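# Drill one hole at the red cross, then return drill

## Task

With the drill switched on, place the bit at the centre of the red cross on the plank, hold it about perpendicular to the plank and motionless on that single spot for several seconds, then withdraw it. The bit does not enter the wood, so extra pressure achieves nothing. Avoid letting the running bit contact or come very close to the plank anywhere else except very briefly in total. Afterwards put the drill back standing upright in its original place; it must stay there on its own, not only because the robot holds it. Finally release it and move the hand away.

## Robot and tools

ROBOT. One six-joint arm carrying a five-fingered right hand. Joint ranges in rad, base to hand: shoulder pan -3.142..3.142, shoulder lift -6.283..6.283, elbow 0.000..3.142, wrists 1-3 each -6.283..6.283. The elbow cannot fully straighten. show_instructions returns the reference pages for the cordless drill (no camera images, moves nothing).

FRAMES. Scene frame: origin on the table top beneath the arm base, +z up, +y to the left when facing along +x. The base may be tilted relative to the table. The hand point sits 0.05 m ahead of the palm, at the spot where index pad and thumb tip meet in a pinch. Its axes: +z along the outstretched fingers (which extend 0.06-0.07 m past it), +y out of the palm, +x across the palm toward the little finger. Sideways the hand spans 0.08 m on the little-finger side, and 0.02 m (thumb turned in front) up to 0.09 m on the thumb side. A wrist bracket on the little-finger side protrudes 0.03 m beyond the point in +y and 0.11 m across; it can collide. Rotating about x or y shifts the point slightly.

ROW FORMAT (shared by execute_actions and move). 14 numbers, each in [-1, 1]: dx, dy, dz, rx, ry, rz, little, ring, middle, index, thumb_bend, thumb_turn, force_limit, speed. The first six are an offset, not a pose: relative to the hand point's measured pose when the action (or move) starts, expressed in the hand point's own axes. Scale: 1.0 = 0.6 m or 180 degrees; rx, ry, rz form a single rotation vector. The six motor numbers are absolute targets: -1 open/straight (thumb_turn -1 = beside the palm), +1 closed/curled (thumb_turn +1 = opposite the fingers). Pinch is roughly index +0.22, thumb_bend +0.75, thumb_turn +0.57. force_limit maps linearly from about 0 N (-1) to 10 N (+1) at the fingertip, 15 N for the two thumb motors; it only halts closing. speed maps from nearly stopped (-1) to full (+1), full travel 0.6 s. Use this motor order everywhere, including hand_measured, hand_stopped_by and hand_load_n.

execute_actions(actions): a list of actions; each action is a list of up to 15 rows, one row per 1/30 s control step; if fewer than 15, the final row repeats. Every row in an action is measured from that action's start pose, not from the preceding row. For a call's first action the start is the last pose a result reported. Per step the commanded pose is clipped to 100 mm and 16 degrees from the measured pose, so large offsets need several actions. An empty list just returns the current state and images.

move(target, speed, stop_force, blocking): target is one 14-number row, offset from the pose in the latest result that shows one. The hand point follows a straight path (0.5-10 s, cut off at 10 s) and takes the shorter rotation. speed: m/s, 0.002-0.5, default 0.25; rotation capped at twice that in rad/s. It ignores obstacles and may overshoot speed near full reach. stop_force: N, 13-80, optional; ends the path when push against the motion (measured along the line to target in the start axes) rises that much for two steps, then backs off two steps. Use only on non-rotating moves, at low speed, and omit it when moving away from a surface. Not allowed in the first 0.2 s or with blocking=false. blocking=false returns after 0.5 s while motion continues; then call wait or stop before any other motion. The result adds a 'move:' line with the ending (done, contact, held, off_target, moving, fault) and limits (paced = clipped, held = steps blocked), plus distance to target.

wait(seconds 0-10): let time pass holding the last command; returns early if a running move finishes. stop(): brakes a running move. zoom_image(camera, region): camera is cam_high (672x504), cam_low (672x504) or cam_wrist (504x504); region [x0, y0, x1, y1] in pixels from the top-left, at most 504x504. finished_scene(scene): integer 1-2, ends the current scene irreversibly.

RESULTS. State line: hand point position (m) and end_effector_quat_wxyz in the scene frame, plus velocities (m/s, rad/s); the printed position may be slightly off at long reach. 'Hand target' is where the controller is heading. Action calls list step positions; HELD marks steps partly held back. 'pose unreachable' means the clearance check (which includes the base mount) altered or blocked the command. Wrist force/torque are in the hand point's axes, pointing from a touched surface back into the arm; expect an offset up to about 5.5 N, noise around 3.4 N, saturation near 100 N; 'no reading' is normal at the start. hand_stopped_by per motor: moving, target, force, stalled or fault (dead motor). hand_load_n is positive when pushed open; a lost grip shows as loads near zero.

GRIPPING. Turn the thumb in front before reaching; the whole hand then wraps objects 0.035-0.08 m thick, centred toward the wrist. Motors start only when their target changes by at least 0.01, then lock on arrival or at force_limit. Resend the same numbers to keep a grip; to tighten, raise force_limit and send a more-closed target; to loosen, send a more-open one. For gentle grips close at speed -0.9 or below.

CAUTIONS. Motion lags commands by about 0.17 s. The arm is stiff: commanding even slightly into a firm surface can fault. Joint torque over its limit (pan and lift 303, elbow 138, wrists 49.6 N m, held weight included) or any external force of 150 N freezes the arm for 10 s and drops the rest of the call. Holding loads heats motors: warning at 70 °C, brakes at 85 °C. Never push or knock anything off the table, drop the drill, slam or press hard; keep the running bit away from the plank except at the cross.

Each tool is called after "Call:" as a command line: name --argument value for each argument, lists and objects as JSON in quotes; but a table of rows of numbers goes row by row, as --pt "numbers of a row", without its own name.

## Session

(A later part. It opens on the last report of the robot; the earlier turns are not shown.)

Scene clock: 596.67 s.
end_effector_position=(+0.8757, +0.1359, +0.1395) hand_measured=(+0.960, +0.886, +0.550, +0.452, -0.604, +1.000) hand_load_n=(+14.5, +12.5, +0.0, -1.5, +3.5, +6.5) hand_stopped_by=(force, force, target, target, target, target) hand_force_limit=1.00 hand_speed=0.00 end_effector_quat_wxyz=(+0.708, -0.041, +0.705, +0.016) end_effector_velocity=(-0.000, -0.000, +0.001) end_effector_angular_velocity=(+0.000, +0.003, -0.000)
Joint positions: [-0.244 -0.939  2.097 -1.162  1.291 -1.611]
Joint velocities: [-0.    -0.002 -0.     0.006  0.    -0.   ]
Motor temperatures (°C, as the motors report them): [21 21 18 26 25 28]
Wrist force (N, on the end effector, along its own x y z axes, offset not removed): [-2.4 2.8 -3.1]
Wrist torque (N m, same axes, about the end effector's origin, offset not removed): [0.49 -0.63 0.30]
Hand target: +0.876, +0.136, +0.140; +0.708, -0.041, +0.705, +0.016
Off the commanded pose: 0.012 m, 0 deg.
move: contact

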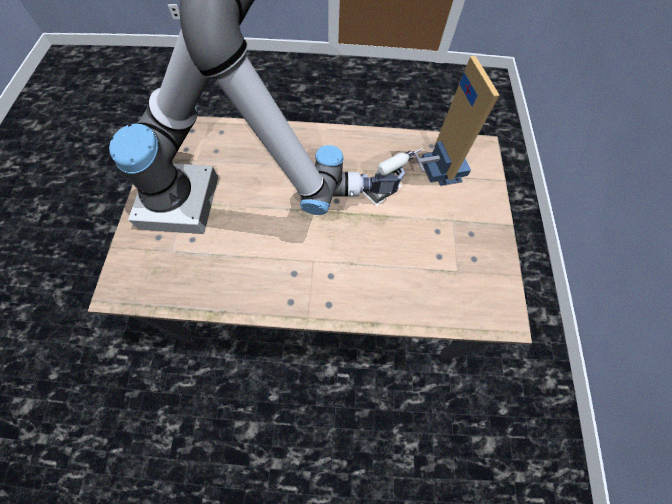

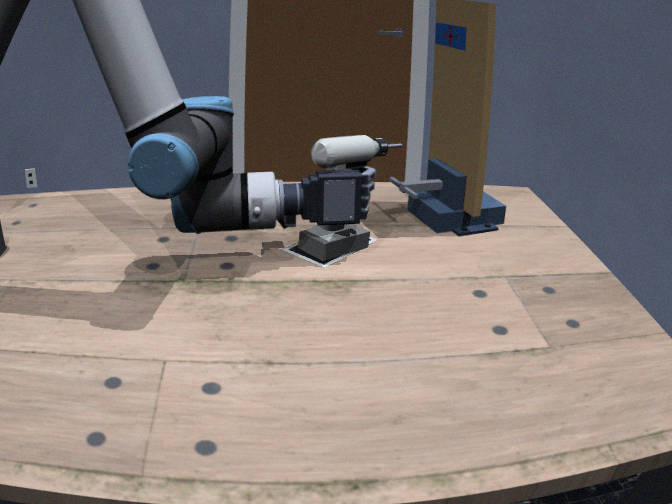

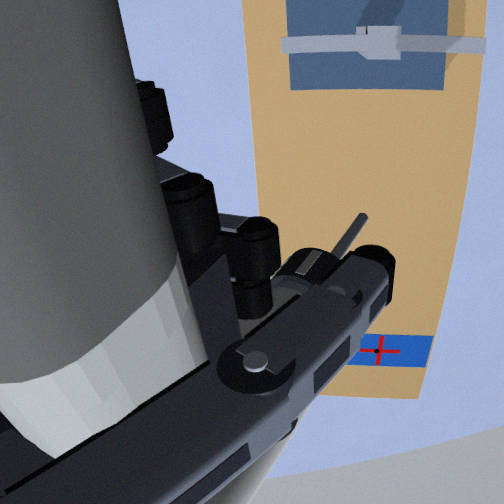

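Call:
execute_actions --actions '[[[0,0,0,0,0,0,-0.7,-0.7,-0.7,-0.7,-1,1,1,-0.3]],[[0,0,0,0,0,0,-0.7,-0.7,-0.7,-0.7,-1,1,1,-0.3]],[[0,0,0,0,0,0,-0.7,-0.7,-0.7,-0.7,-1,1,1,-0.3]]]'

Call:
zoom_image --camera "cam_high" --region '[330,110,450,220]'

Scene clock: 608.17 s.
end_effector_position=(+0.8756, +0.1359, +0.1395) hand_measured=(-0.668, -0.700, -0.700, -0.700, -1.000, +1.000) hand_load_n=(+0.0, +0.0, +0.0, +0.0, +0.0, +0.0) hand_stopped_by=(moving, moving, target, target, target, target) hand_force_limit=1.00 hand_speed=-0.30 end_effector_quat_wxyz=(+0.708, -0.041, +0.705, +0.016) end_effector_velocity=(-0.000, -0.000, -0.001) end_effector_angular_velocity=(+0.000, +0.002, -0.000)
Joint positions: [-0.244 -0.939  2.097 -1.162  1.291 -1.611]
Joint velocities: [-0.     0.001 -0.     0.     0.    -0.   ]
Motor temperatures (°C, as the motors report them): [21 21 18 26 25 28]
Wrist force (N, on the end effector, along its own x y z axes, offset not removed): [6.4 -1.3 -2.8]
Wrist torque (N m, same axes, about the end effector's origin, offset not removed): [-0.09 -0.60 0.15]
Hand target: +0.876, +0.136, +0.140; +0.708, -0.041, +0.705, +0.016
Off the commanded pose: 0.000 m, 0 deg.
Step readings (end_effector_position; steps 1 to 15: 1st action; 16 to 30: 2nd action; 31 to 45: 3rd action):
0: (+0.8757, +0.1359, +0.1398)
1: (+0.8757, +0.1359, +0.1398)
2: (+0.8757, +0.1359, +0.1398)
4: (+0.8757, +0.1359, +0.1398)
8: (+0.8757, +0.1359, +0.1397)
15: (+0.8756, +0.1359, +0.1395)
16: (+0.8756, +0.1359, +0.1395)
17: (+0.8756, +0.1359, +0.1395)
19: (+0.8756, +0.1359, +0.1395)
23: (+0.8756, +0.1359, +0.1395)
30: (+0.8756, +0.1359, +0.1395)
31: (+0.8756, +0.1359, +0.1395)
32: (+0.8756, +0.1359, +0.1395)
34: (+0.8756, +0.1359, +0.1395)
38: (+0.8756, +0.1359, +0.1395)
45: end_effector_position above

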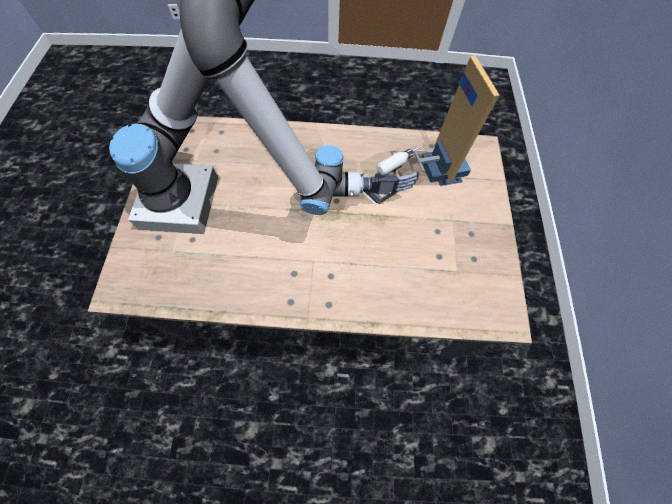

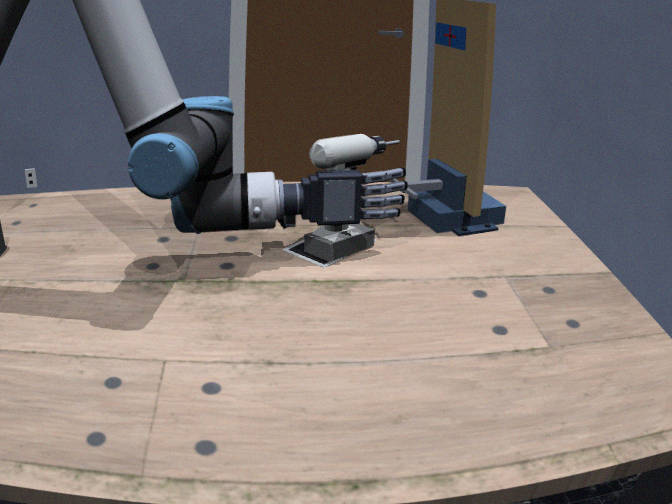

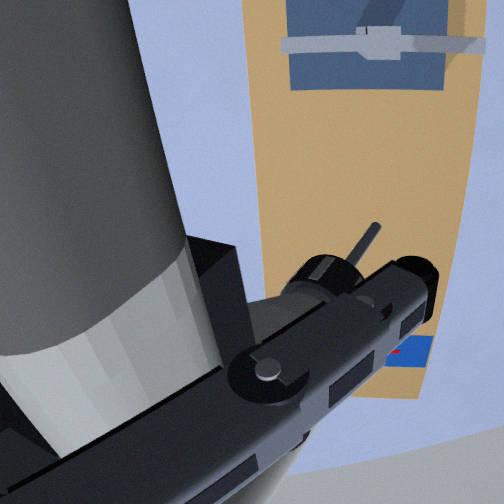

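Region (330, 110, 450, 220) of cam_high's 672x504 image, scaled by 4.200, with more detail than that image has; it fills the top 462 rows of this view, and the rest is white.

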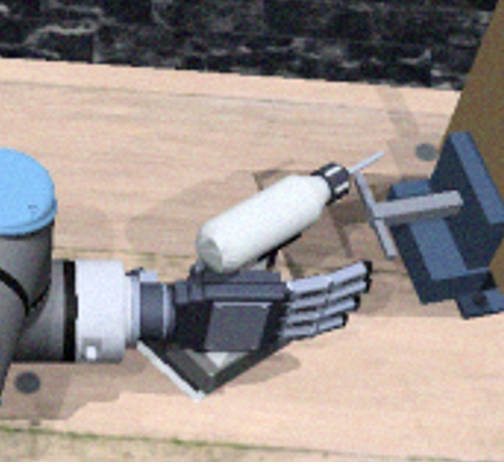

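Call:
move --target '[0,-0.015,-0.1,0,0,0,-0.7,-0.7,-0.7,-0.7,-1,1,1,0]' --speed 0.04

Call:
zoom_image --camera "cam_high" --region '[330,110,450,220]'

Scene clock: 617.23 s.
end_effector_position=(+0.8167, +0.1222, +0.1397) hand_measured=(-0.700, -0.700, -0.700, -0.700, -1.000, +1.000) hand_load_n=(+0.0, +0.0, +0.0, +0.0, +0.0, +0.0) hand_stopped_by=(target, target, target, target, target, target) hand_force_limit=1.00 hand_speed=0.00 end_effector_quat_wxyz=(+0.708, -0.041, +0.705, +0.016) end_effector_velocity=(-0.001, -0.001, +0.000) end_effector_angular_velocity=(+0.000, -0.001, -0.001)
Joint positions: [-0.291 -0.985  2.218 -1.237  1.244 -1.611]
Joint velocities: [-0.001 -0.002  0.003 -0.002  0.     0.   ]
Motor temperatures (°C, as the motors report them): [21 21 18 26 25 28]
Wrist force (N, on the end effector, along its own x y z axes, offset not removed): [-0.8 2.7 -1.7]
Wrist torque (N m, same axes, about the end effector's origin, offset not removed): [0.50 0.08 0.05]
Hand target: +0.817, +0.122, +0.140; +0.708, -0.041, +0.705, +0.016
Off the commanded pose: 0.000 m, 0 deg.
move: done

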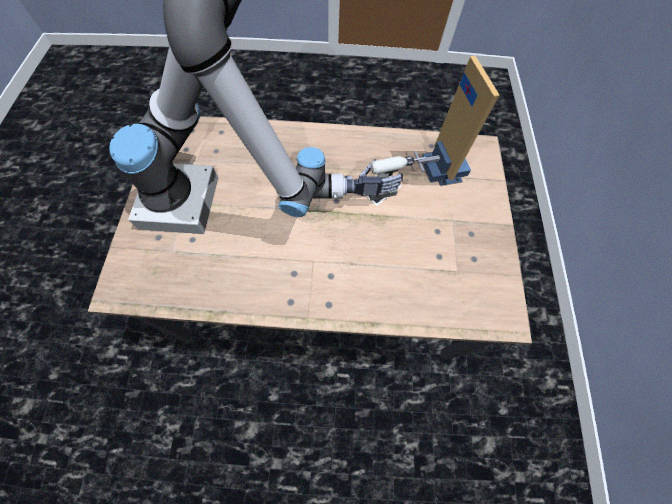

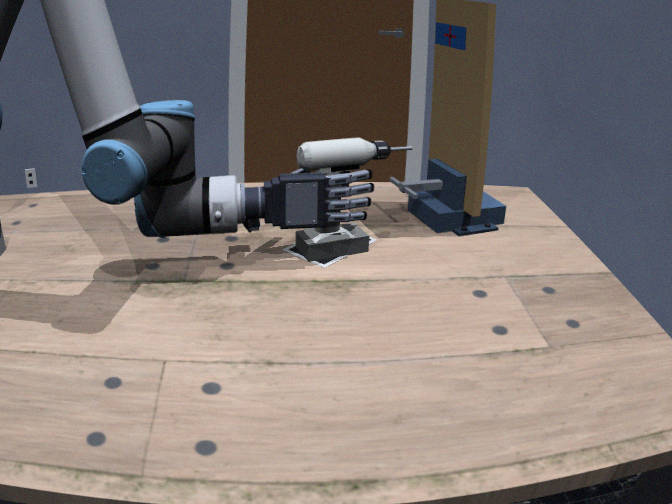

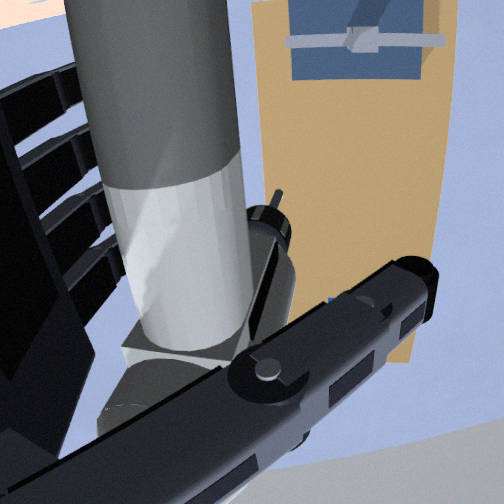

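Region (330, 110, 450, 220) of cam_high's 672x504 image, scaled by 4.200, with more detail than that image has; it fills the top 462 rows of this view, and the rest is white.

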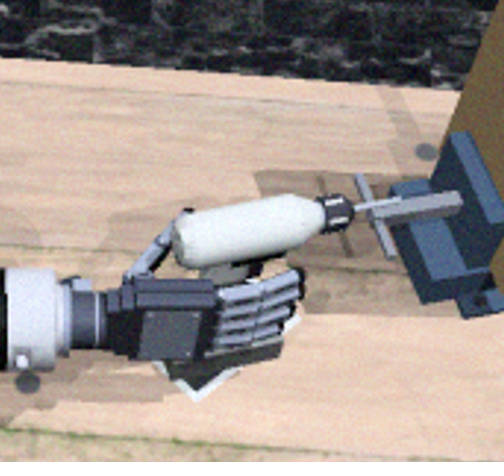

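Call:
execute_actions --actions '[[[0,0.003,0.022,0,0,0,-0.7,-0.7,-0.7,-0.7,-1,1,1,0]],[[0,0,0,0,0,0,1,1,0.2,0.1,-0.6,1,1,-0.3]],[[0,0,0,0,0,0,1,1,0.2,0.1,-0.6,1,1,-0.3]],[[0,0,0,0,0,0,1,1,0.2,0.1,-0.6,1,1,-0.3]]]'

Call:
zoom_image --camera "cam_high" --region '[330,110,450,220]'

Call:
zoom_image --camera "cam_low" --region '[250,110,430,280]'

Scene clock: 633.50 s.
end_effector_position=(+0.8296, +0.1250, +0.1397) hand_measured=(+0.576, +0.456, +0.200, -0.018, -0.604, +1.000) hand_load_n=(+7.0, +0.0, +0.0, +0.0, +2.0, +0.5) hand_stopped_by=(force, force, target, force, target, target) hand_force_limit=1.00 hand_speed=-0.30 end_effector_quat_wxyz=(+0.708, -0.041, +0.705, +0.016) end_effector_velocity=(-0.000, -0.000, -0.000) end_effector_angular_velocity=(+0.000, +0.000, -0.000)
Joint positions: [-0.28  -0.975  2.191 -1.22   1.255 -1.611]
Joint velocities: [-0.  0.  0.  0. -0.  0.]
Motor temperatures (°C, as the motors report them): [21 21 18 26 25 28]
Wrist force (N, on the end effector, along its own x y z axes, offset not removed): [3.9 0.7 -0.3]
Wrist torque (N m, same axes, about the end effector's origin, offset not removed): [-0.04 -0.75 0.32]
Hand target: +0.830, +0.125, +0.140; +0.708, -0.041, +0.705, +0.016
Off the commanded pose: 0.000 m, 0 deg.
Step readings (end_effector_position; steps 1 to 15: 1st action; 16 to 30: 2nd action; 31 to 45: 3rd action; 46 to 60: 4th action):
0: (+0.8166, +0.1221, +0.1397)
1: (+0.8168, +0.1223, +0.1397)
2: (+0.8189, +0.1228, +0.1396)
4: (+0.8239, +0.1238, +0.1398)
8: (+0.8282, +0.1247, +0.1398)
15: (+0.8296, +0.1250, +0.1397)
16: (+0.8296, +0.1250, +0.1397)
17: (+0.8296, +0.1250, +0.1397)
19: (+0.8296, +0.1250, +0.1397)
23: (+0.8296, +0.1250, +0.1397)
30: (+0.8296, +0.1250, +0.1397)
31: (+0.8296, +0.1250, +0.1397)
32: (+0.8296, +0.1250, +0.1397)
34: (+0.8296, +0.1250, +0.1397)
38: (+0.8296, +0.1250, +0.1397)
45: (+0.8296, +0.1250, +0.1397)
46: (+0.8296, +0.1250, +0.1397)
47: (+0.8296, +0.1250, +0.1397)
49: (+0.8296, +0.1250, +0.1397)
53: (+0.8296, +0.1250, +0.1397)
60: end_effector_position above

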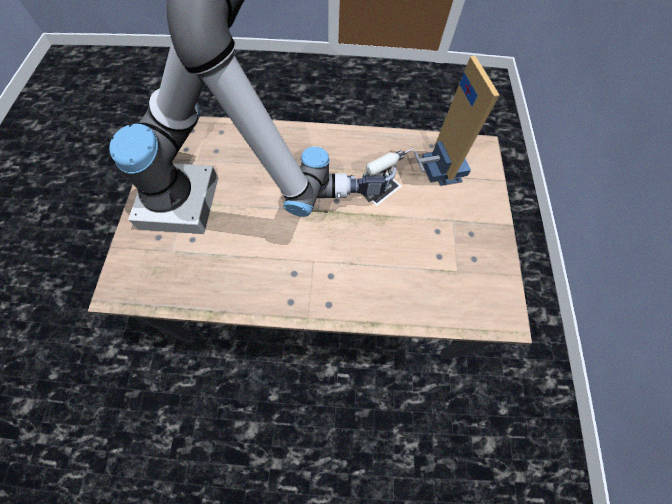

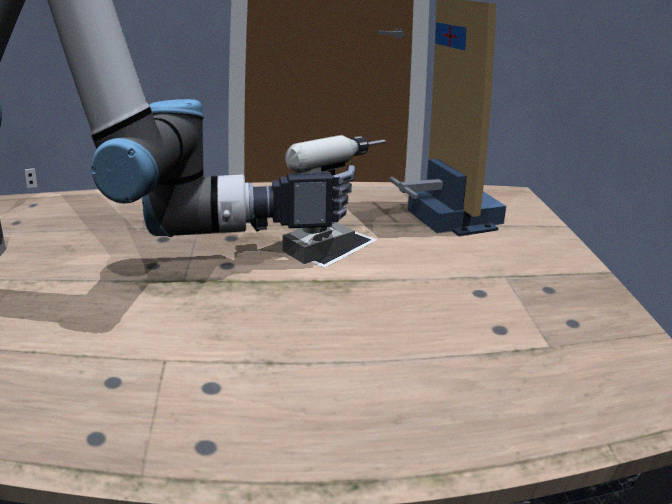

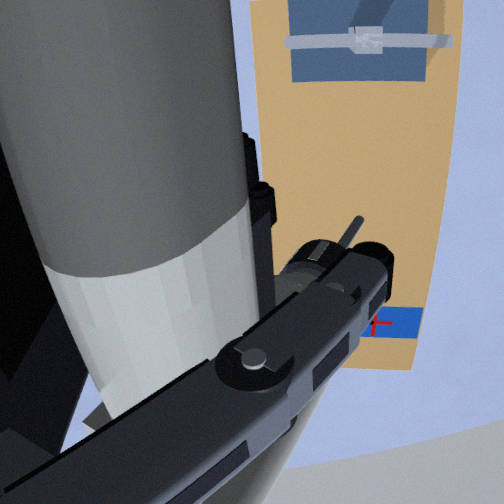

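Region (330, 110, 450, 220) of cam_high's 672x504 image, scaled by 4.200, with more detail than that image has; it fills the top 462 rows of this view, and the rest is white.

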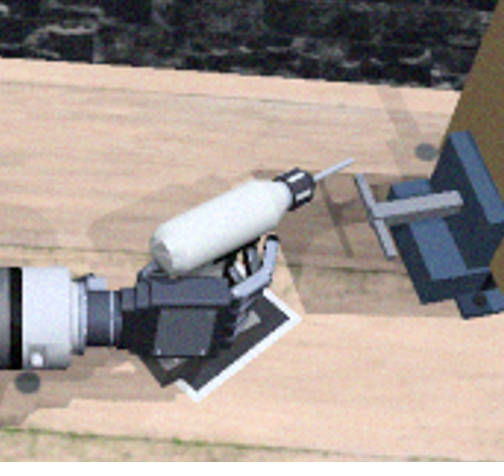

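Region (250, 110, 430, 280) of cam_low's 672x504 image, scaled by 2.800, with more detail than that image has.

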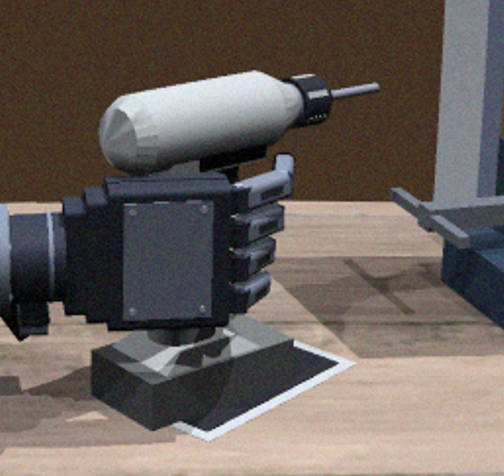

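Call:
execute_actions --actions '[[[0,0,0,0,0,0,0.95,0.95,0.5,-0.1,-0.6,1,1,0]],[[0,0,0,0,0,0,1,1,0.5,-0.1,-0.6,1,1,0]],[[0,0,0,0,0,0,0.95,0.95,0.5,-0.1,-0.6,1,1,0]],[[0,0,0,0,0,0,1,1,0.5,-0.1,-0.6,1,1,0]],[[-0.04,0,0,0,0,0,1,1,0.5,-0.1,-0.6,1,1,0]],[[0,-0.004,0.055,0,0,0,1,1,0.5,-0.1,-0.6,1,1,0]],[[0,0,0,0,0,0,1,1,0.5,-0.1,-0.6,1,1,0]]]'

Call:
zoom_image --camera "cam_high" --region '[330,110,450,220]'

Call:
zoom_image --camera "cam_low" --region '[250,110,430,280]'

Scene clock: 649.13 s.
end_effector_position=(+0.8622, +0.1261, +0.1635) hand_measured=(+0.770, +0.724, +0.496, -0.100, -0.602, +1.000) hand_load_n=(+0.0, -0.5, +3.0, +0.0, +1.0, +0.5) hand_stopped_by=(force, force, target, target, target, target) hand_force_limit=1.00 hand_speed=0.00 end_effector_quat_wxyz=(+0.708, -0.041, +0.705, +0.016) end_effector_velocity=(-0.000, +0.000, +0.000) end_effector_angular_velocity=(-0.001, -0.000, +0.001)
Joint positions: [-0.265 -0.993  2.127 -1.139  1.27  -1.611]
Joint velocities: [ 0.    -0.     0.    -0.    -0.001 -0.001]
Motor temperatures (°C, as the motors report them): [21 21 18 26 25 28]
Wrist force (N, on the end effector, along its own x y z axes, offset not removed): [10.5 5.6 -4.6]
Wrist torque (N m, same axes, about the end effector's origin, offset not removed): [1.01 -0.28 0.35]
Hand target: +0.862, +0.126, +0.164; +0.708, -0.041, +0.705, +0.016
Off the commanded pose: 0.000 m, 0 deg.
Step readings (end_effector_position; steps 1 to 15: 1st action; 16 to 30: 2nd action; 31 to 45: 3rd action; 46 to 60: 4th action; 61 to 75: 5th action; 76 to 90: 6th action; 91 to 105: 7th action):
0: (+0.8296, +0.1250, +0.1397)
1: (+0.8296, +0.1250, +0.1397)
2: (+0.8296, +0.1250, +0.1397)
4: (+0.8296, +0.1250, +0.1397)
8: (+0.8296, +0.1250, +0.1397)
15: (+0.8296, +0.1250, +0.1397)
16: (+0.8296, +0.1250, +0.1397)
17: (+0.8296, +0.1250, +0.1397)
19: (+0.8296, +0.1250, +0.1397)
23: (+0.8296, +0.1250, +0.1397)
30: (+0.8296, +0.1250, +0.1397)
31: (+0.8296, +0.1250, +0.1397)
32: (+0.8296, +0.1250, +0.1397)
34: (+0.8296, +0.1250, +0.1397)
38: (+0.8296, +0.1250, +0.1397)
45: (+0.8296, +0.1250, +0.1397)
46: (+0.8296, +0.1250, +0.1397)
47: (+0.8296, +0.1250, +0.1397)
49: (+0.8296, +0.1250, +0.1397)
53: (+0.8296, +0.1250, +0.1397)
60: (+0.8296, +0.1250, +0.1397)
61: (+0.8297, +0.1250, +0.1401)
62: (+0.8295, +0.1252, +0.1435)
64: (+0.8296, +0.1255, +0.1527)
68: (+0.8295, +0.1258, +0.1609)
75: (+0.8295, +0.1258, +0.1634)
76: (+0.8298, +0.1260, +0.1632)
77: (+0.8338, +0.1264, +0.1624)
79: (+0.8465, +0.1261, +0.1634)
83: (+0.8582, +0.1261, +0.1637)
90: (+0.8622, +0.1261, +0.1636)
91: (+0.8623, +0.1261, +0.1636)
92: (+0.8623, +0.1261, +0.1636)
94: (+0.8623, +0.1261, +0.1636)
98: (+0.8623, +0.1261, +0.1636)
105: end_effector_position above

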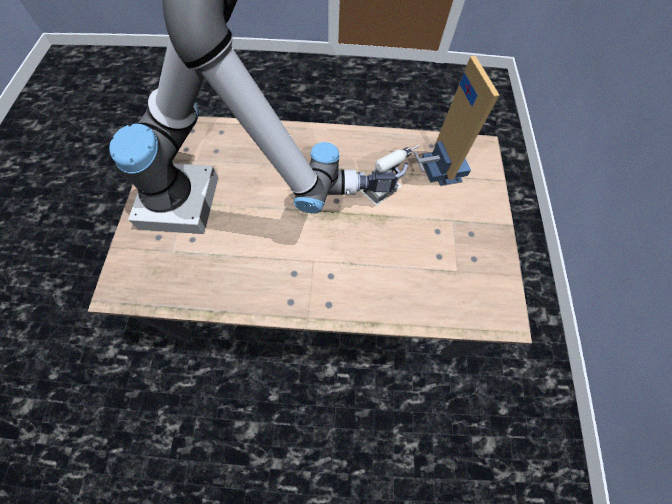

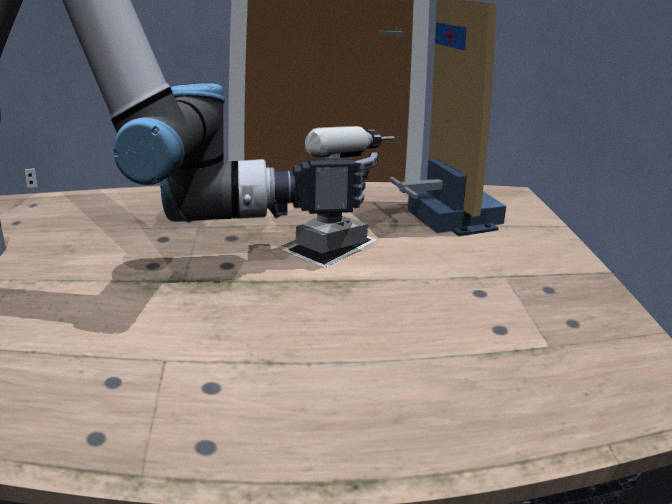

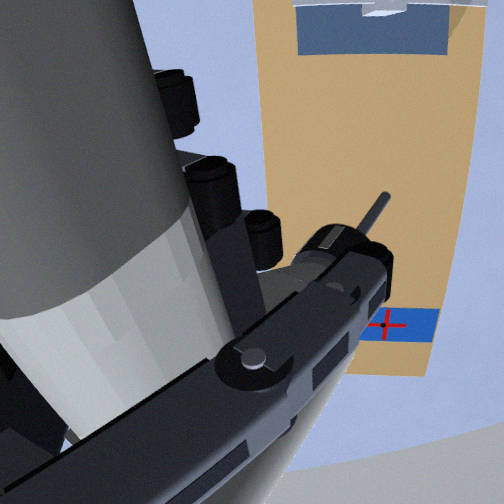

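Region (330, 110, 450, 220) of cam_high's 672x504 image, scaled by 4.200, with more detail than that image has; it fills the top 462 rows of this view, and the rest is white.

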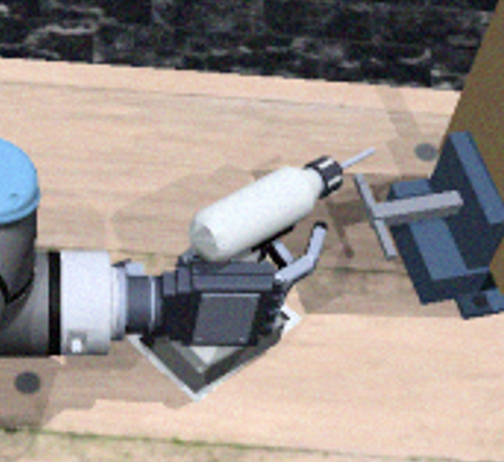

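Region (250, 110, 430, 280) of cam_low's 672x504 image, scaled by 2.800, with more detail than that image has.

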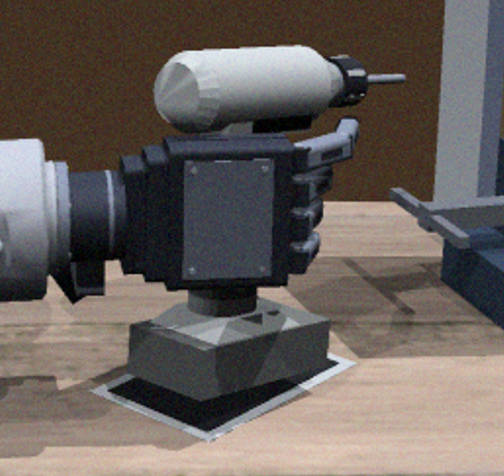

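Call:
move --target '[0.05,0,0.008,0,0,0,1,1,0.5,-0.1,-0.6,1,1,0]' --speed 0.006 --stop_force 13

Call:
zoom_image --camera "cam_low" --region '[250,110,430,280]'

Scene clock: 659.47 s.
end_effector_position=(+0.8649, +0.1257, +0.1477) hand_measured=(+0.770, +0.724, +0.496, -0.100, -0.602, +1.000) hand_load_n=(+0.0, +0.0, +2.0, +0.0, +1.0, +0.0) hand_stopped_by=(force, force, target, target, target, target) hand_force_limit=1.00 hand_speed=0.00 end_effector_quat_wxyz=(+0.708, -0.041, +0.705, +0.016) end_effector_velocity=(-0.000, +0.000, +0.001) end_effector_angular_velocity=(+0.001, +0.003, +0.000)
Joint positions: [-0.264 -0.963  2.121 -1.163  1.27  -1.611]
Joint velocities: [ 0.    -0.003  0.     0.006 -0.     0.001]
Motor temperatures (°C, as the motors report them): [21 21 18 26 25 28]
Wrist force (N, on the end effector, along its own x y z axes, offset not removed): [1.5 2.4 -3.1]
Wrist torque (N m, same axes, about the end effector's origin, offset not removed): [0.51 -0.05 0.25]
Hand target: +0.865, +0.126, +0.148; +0.708, -0.041, +0.705, +0.016
Off the commanded pose: 0.014 m, 0 deg.
move: contact

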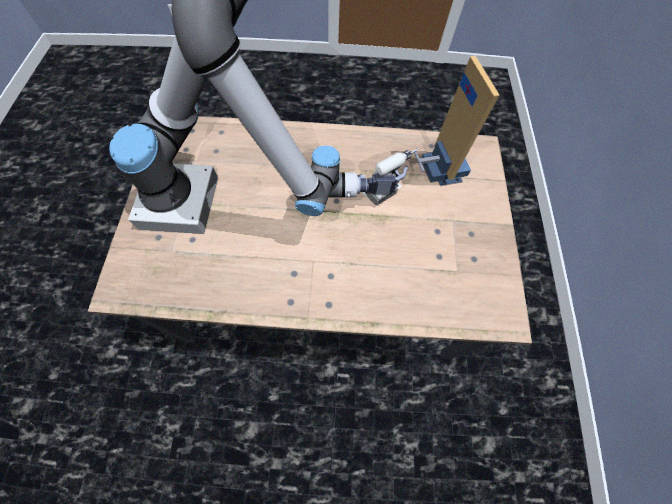

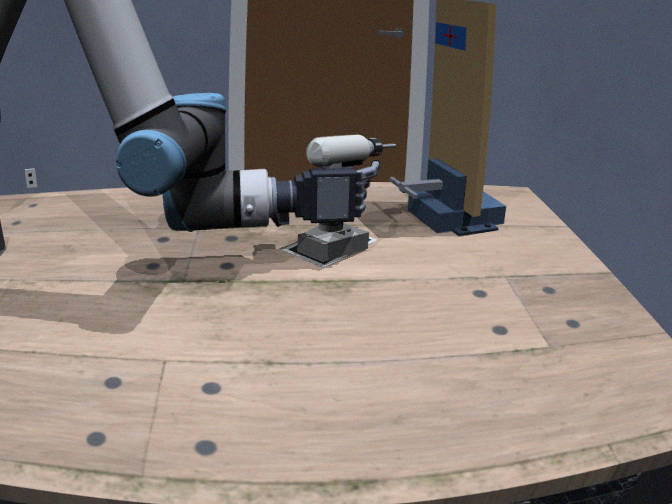

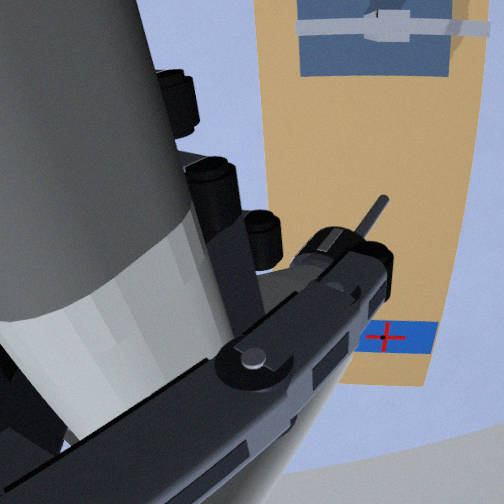

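Region (250, 110, 430, 280) of cam_low's 672x504 image, scaled by 2.800, with more detail than that image has.

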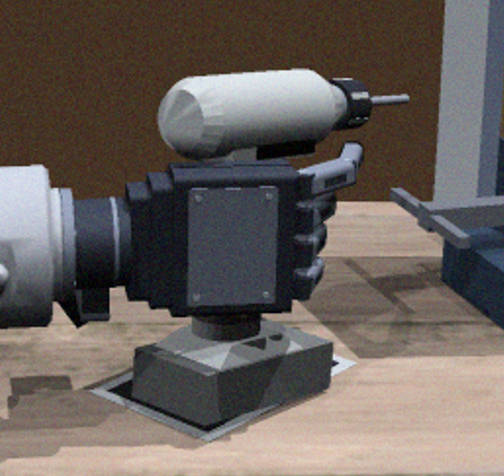

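Good. Open, drop slightly, and exit in −y.

Call:
execute_actions --actions '[[[0,0,0,0,0,0,-0.8,-0.8,-0.8,-0.8,-1,1,1,-0.3]],[[0,0,0,0,0,0,-0.8,-0.8,-0.8,-0.8,-1,1,1,-0.3]],[[0.008,0,0,0,0,0,-0.8,-0.8,-0.8,-0.8,-1,1,1,-0.3]],[[0,-0.02,0,0,0,0,-0.8,-0.8,-0.8,-0.8,-1,1,1,-0.3]],[[0,0,0,0,0,0,-0.8,-0.8,-0.8,-0.8,-1,1,1,-0.3]]]'

Call:
zoom_image --camera "cam_high" --region '[330,110,450,220]'

Call:
zoom_image --camera "cam_low" --region '[250,110,430,280]'

Scene clock: 669.50 s.
end_effector_position=(+0.8659, +0.1137, +0.1434) hand_measured=(-0.800, -0.800, -0.800, -0.800, -1.000, +1.000) hand_load_n=(+0.0, +0.0, +0.0, +0.0, +0.0, +0.0) hand_stopped_by=(target, target, target, target, target, target) hand_force_limit=1.00 hand_speed=-0.30 end_effector_quat_wxyz=(+0.708, -0.041, +0.705, +0.016) end_effector_velocity=(+0.000, +0.000, +0.002) end_effector_angular_velocity=(-0.001, -0.003, +0.001)
Joint positions: [-0.284 -0.955  2.121 -1.17   1.25  -1.611]
Joint velocities: [ 0.    -0.002 -0.    -0.001 -0.001 -0.   ]
Motor temperatures (°C, as the motors report them): [21 21 18 26 25 28]
Wrist force (N, on the end effector, along its own x y z axes, offset not removed): [5.3 9.1 -5.4]
Wrist torque (N m, same axes, about the end effector's origin, offset not removed): [1.59 -0.39 0.51]
Hand target: +0.866, +0.114, +0.143; +0.708, -0.041, +0.705, +0.016
Off the commanded pose: 0.000 m, 0 deg.
Step readings (end_effector_position; steps 1 to 15: 1st action; 16 to 30: 2nd action; 31 to 45: 3rd action; 46 to 60: 4th action; 61 to 75: 5th action):
0: (+0.8648, +0.1257, +0.1479)
1: (+0.8648, +0.1257, +0.1479)
2: (+0.8648, +0.1257, +0.1479)
4: (+0.8648, +0.1257, +0.1479)
8: (+0.8648, +0.1257, +0.1478)
15: (+0.8649, +0.1257, +0.1477)
16: (+0.8649, +0.1257, +0.1477)
17: (+0.8649, +0.1257, +0.1477)
19: (+0.8649, +0.1257, +0.1477)
23: (+0.8649, +0.1257, +0.1477)
30: (+0.8649, +0.1257, +0.1477)
31: (+0.8649, +0.1257, +0.1476)
32: (+0.8649, +0.1257, +0.1467)
34: (+0.8649, +0.1256, +0.1449)
38: (+0.8649, +0.1256, +0.1434)
45: (+0.8650, +0.1255, +0.1430)
46: (+0.8650, +0.1252, +0.1430)
47: (+0.8651, +0.1231, +0.1430)
49: (+0.8655, +0.1186, +0.1430)
53: (+0.8658, +0.1149, +0.1432)
60: (+0.8659, +0.1137, +0.1434)
61: (+0.8659, +0.1137, +0.1434)
62: (+0.8659, +0.1137, +0.1434)
64: (+0.8659, +0.1137, +0.1434)
68: (+0.8659, +0.1137, +0.1434)
75: end_effector_position above

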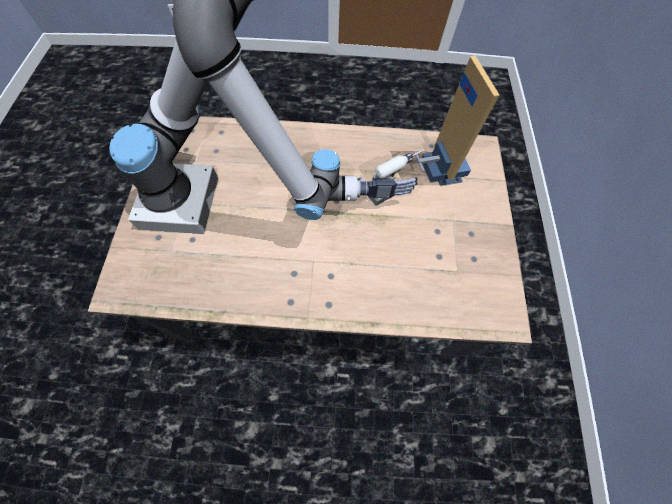

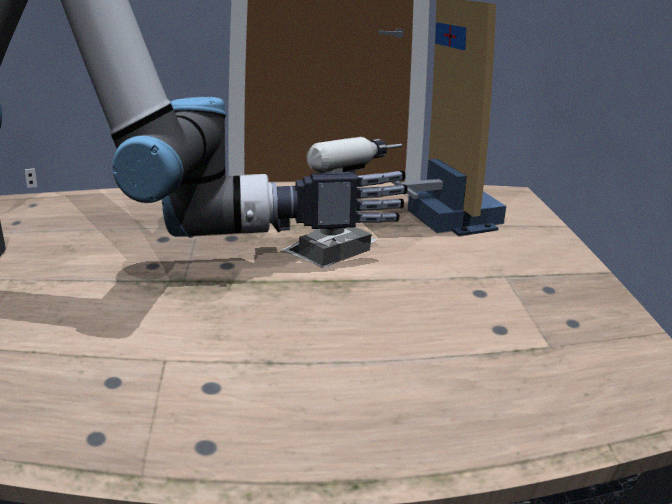

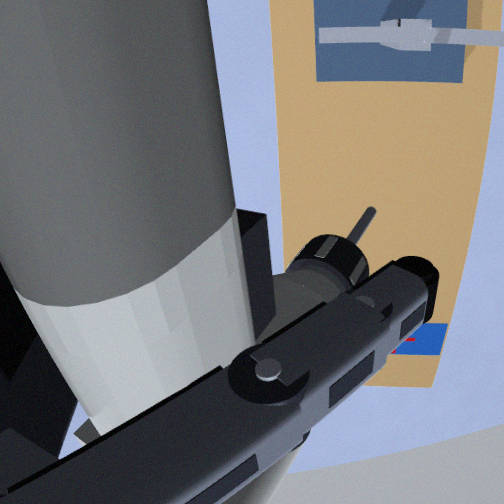

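Region (330, 110, 450, 220) of cam_high's 672x504 image, scaled by 4.200, with more detail than that image has; it fills the top 462 rows of this view, and the rest is white.

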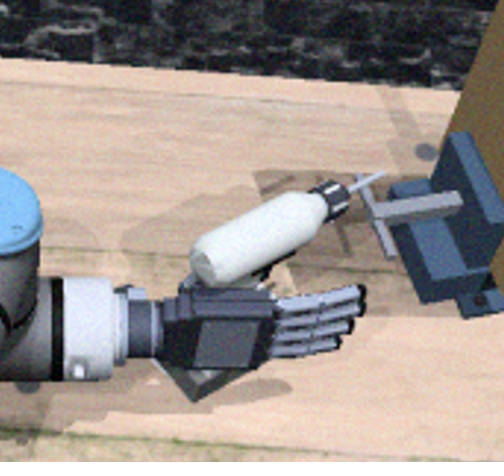

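Region (250, 110, 430, 280) of cam_low's 672x504 image, scaled by 2.800, with more detail than that image has.

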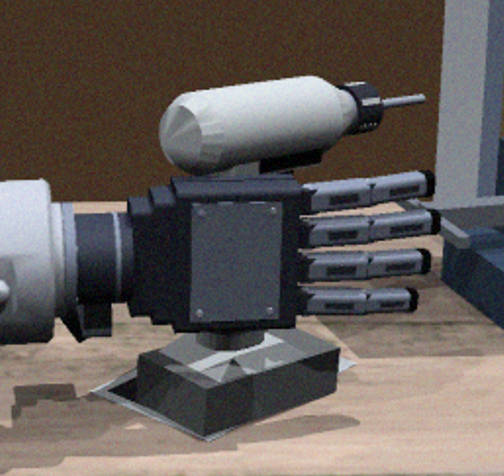

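Call:
execute_actions --actions '[[[0,0.025,0,0,0,0,-0.8,-0.8,-0.8,-0.8,-1,1,1,-0.3]],[[0,0,0,0,0,0,-0.8,-0.8,-0.8,-0.8,-1,1,1,-0.3]]]'

Call:
zoom_image --camera "cam_low" --region '[250,110,430,280]'

Scene clock: 680.87 s.
end_effector_position=(+0.8647, +0.1285, +0.1428) hand_measured=(-0.800, -0.800, -0.800, -0.800, -1.000, +1.000) hand_load_n=(+0.0, +0.0, +0.0, +0.0, +0.0, +0.0) hand_stopped_by=(target, target, target, target, target, target) hand_force_limit=1.00 hand_speed=-0.30 end_effector_quat_wxyz=(+0.708, -0.041, +0.705, +0.016) end_effector_velocity=(-0.000, +0.000, -0.001) end_effector_angular_velocity=(+0.001, +0.003, +0.001)
Joint positions: [-0.26  -0.954  2.121 -1.171  1.275 -1.611]
Joint velocities: [-0.     0.001 -0.     0.002 -0.001  0.   ]
Motor temperatures (°C, as the motors report them): [21 21 18 26 25 28]
Wrist force (N, on the end effector, along its own x y z axes, offset not removed): [3.1 -2.9 -4.8]
Wrist torque (N m, same axes, about the end effector's origin, offset not removed): [-0.16 -0.23 0.19]
Hand target: +0.865, +0.128, +0.143; +0.708, -0.041, +0.705, +0.016
Off the commanded pose: 0.000 m, 0 deg.
Step readings (end_effector_position; steps 1 to 15: 1st action; 16 to 30: 2nd action):
0: (+0.8659, +0.1137, +0.1434)
1: (+0.8659, +0.1141, +0.1434)
2: (+0.8657, +0.1166, +0.1433)
4: (+0.8652, +0.1222, +0.1431)
8: (+0.8648, +0.1270, +0.1429)
15: (+0.8647, +0.1285, +0.1428)
16: (+0.8647, +0.1285, +0.1428)
17: (+0.8647, +0.1285, +0.1428)
19: (+0.8647, +0.1285, +0.1428)
23: (+0.8647, +0.1285, +0.1428)
30: end_effector_position above

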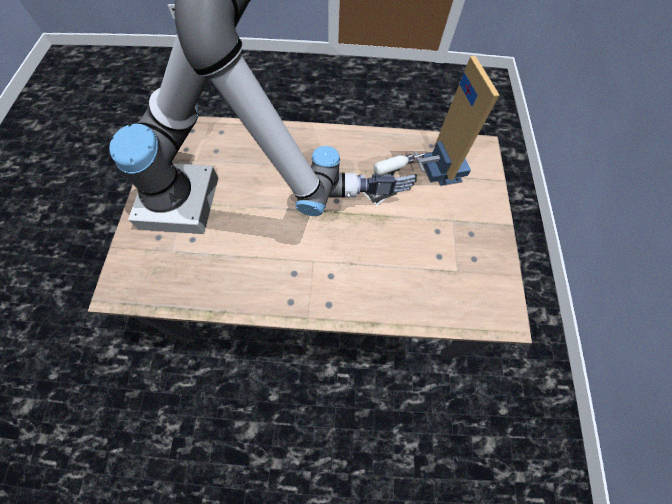

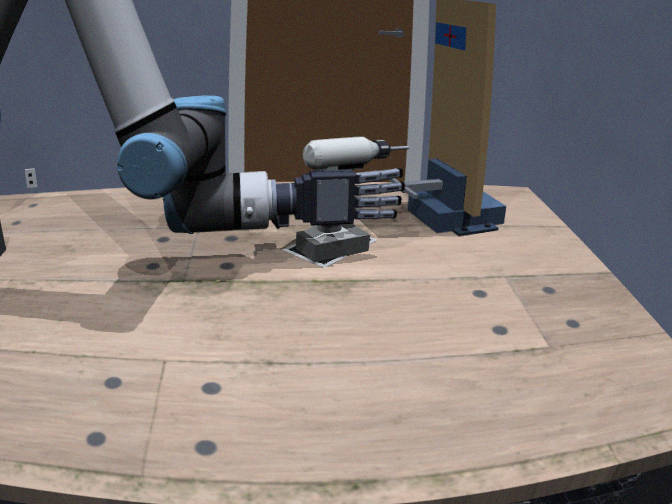

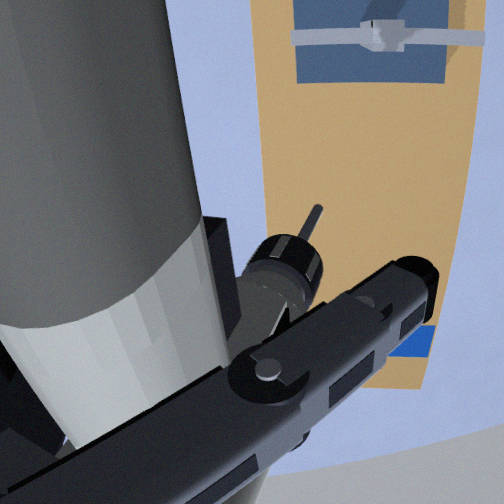

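Region (250, 110, 430, 280) of cam_low's 672x504 image, scaled by 2.800, with more detail than that image has.

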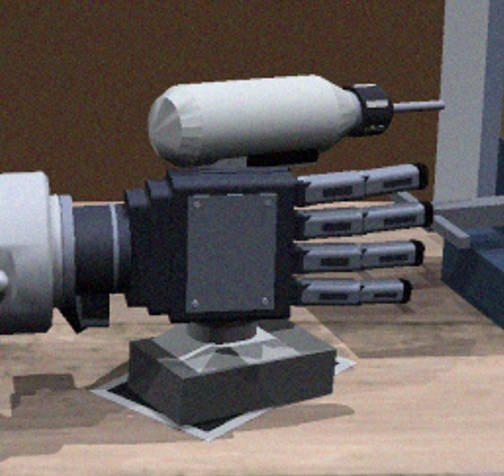

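Call:
execute_actions --actions '[[[0,-0.004,0,0,0,0,1,1,0.45,-0.2,-0.6,1,1,0]],[[0,0,0,0,0,0,1,1,0.45,-0.2,-0.6,1,1,0]],[[0,0,0,0,0,0,0.95,0.95,0.45,-0.2,-0.6,1,1,0]],[[0,0,0,0,0,0,1,1,0.45,-0.2,-0.6,1,1,0]]]'

Call:
zoom_image --camera "cam_low" --region '[250,110,430,280]'

Call:
zoom_image --camera "cam_high" --region '[330,110,450,220]'

Scene clock: 705.17 s.
end_effector_position=(+0.8649, +0.1261, +0.1429) hand_measured=(+0.794, +0.754, +0.450, -0.200, -0.604, +1.000) hand_load_n=(+10.5, +11.5, +0.0, +0.0, +4.5, +3.5) hand_stopped_by=(force, force, target, target, target, target) hand_force_limit=1.00 hand_speed=0.00 end_effector_quat_wxyz=(+0.708, -0.041, +0.705, +0.016) end_effector_velocity=(-0.000, +0.000, +0.000) end_effector_angular_velocity=(+0.000, +0.000, +0.000)
Joint positions: [-0.264 -0.955  2.121 -1.171  1.271 -1.611]
Joint velocities: [-0.    -0.001  0.     0.001 -0.     0.   ]
Motor temperatures (°C, as the motors report them): [21 21 18 26 25 28]
Wrist force (N, on the end effector, along its own x y z axes, offset not removed): [-0.5 4.9 -3.4]
Wrist torque (N m, same axes, about the end effector's origin, offset not removed): [0.82 -1.16 0.55]
Hand target: +0.865, +0.126, +0.143; +0.708, -0.041, +0.705, +0.016
Off the commanded pose: 0.000 m, 0 deg.
Step readings (end_effector_position; steps 1 to 15: 1st action; 16 to 30: 2nd action; 31 to 45: 3rd action; 46 to 60: 4th action):
0: (+0.8647, +0.1285, +0.1428)
1: (+0.8647, +0.1284, +0.1428)
2: (+0.8647, +0.1279, +0.1428)
4: (+0.8648, +0.1271, +0.1429)
8: (+0.8649, +0.1264, +0.1429)
15: (+0.8649, +0.1261, +0.1429)
16: (+0.8649, +0.1261, +0.1429)
17: (+0.8649, +0.1261, +0.1429)
19: (+0.8649, +0.1261, +0.1429)
23: (+0.8649, +0.1261, +0.1429)
30: (+0.8649, +0.1261, +0.1429)
31: (+0.8649, +0.1261, +0.1429)
32: (+0.8649, +0.1261, +0.1429)
34: (+0.8649, +0.1261, +0.1429)
38: (+0.8649, +0.1261, +0.1429)
45: (+0.8649, +0.1261, +0.1429)
46: (+0.8649, +0.1261, +0.1429)
47: (+0.8649, +0.1261, +0.1429)
49: (+0.8649, +0.1261, +0.1429)
53: (+0.8649, +0.1261, +0.1429)
60: end_effector_position above

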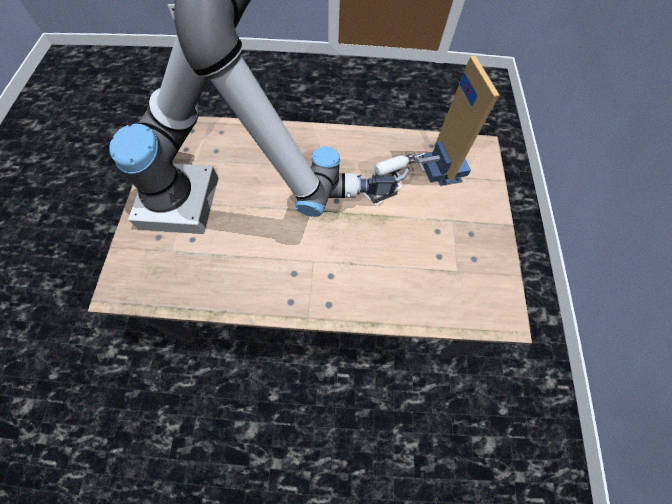

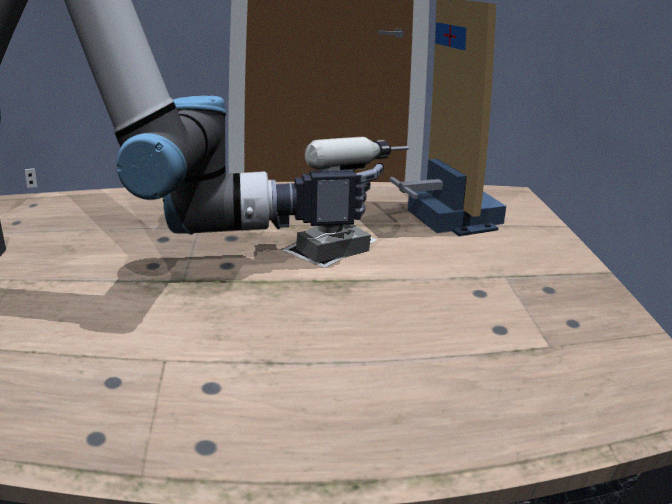

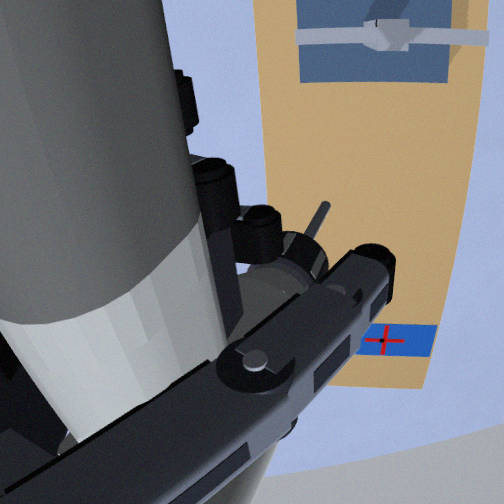

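Region (250, 110, 430, 280) of cam_low's 672x504 image, scaled by 2.800, with more detail than that image has.

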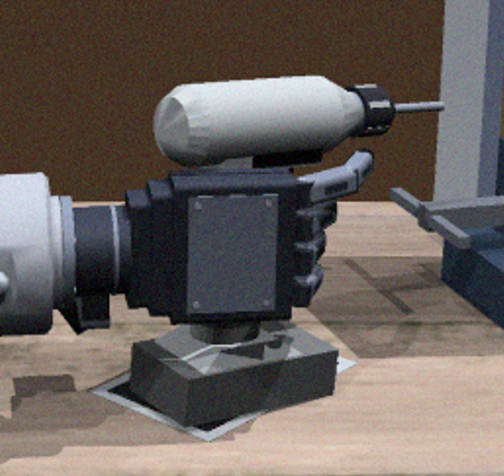

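Region (330, 110, 450, 220) of cam_high's 672x504 image, scaled by 4.200, with more detail than that image has; it fills the top 462 rows of this view, and the rest is white.

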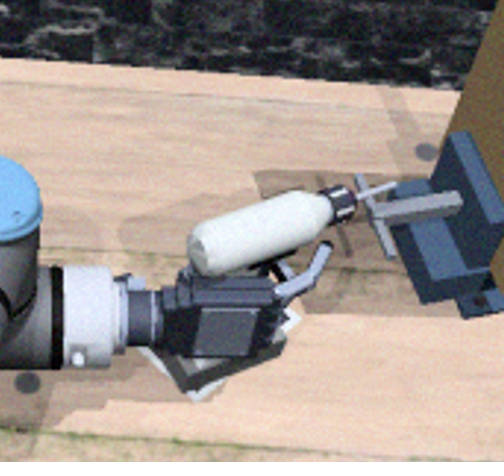

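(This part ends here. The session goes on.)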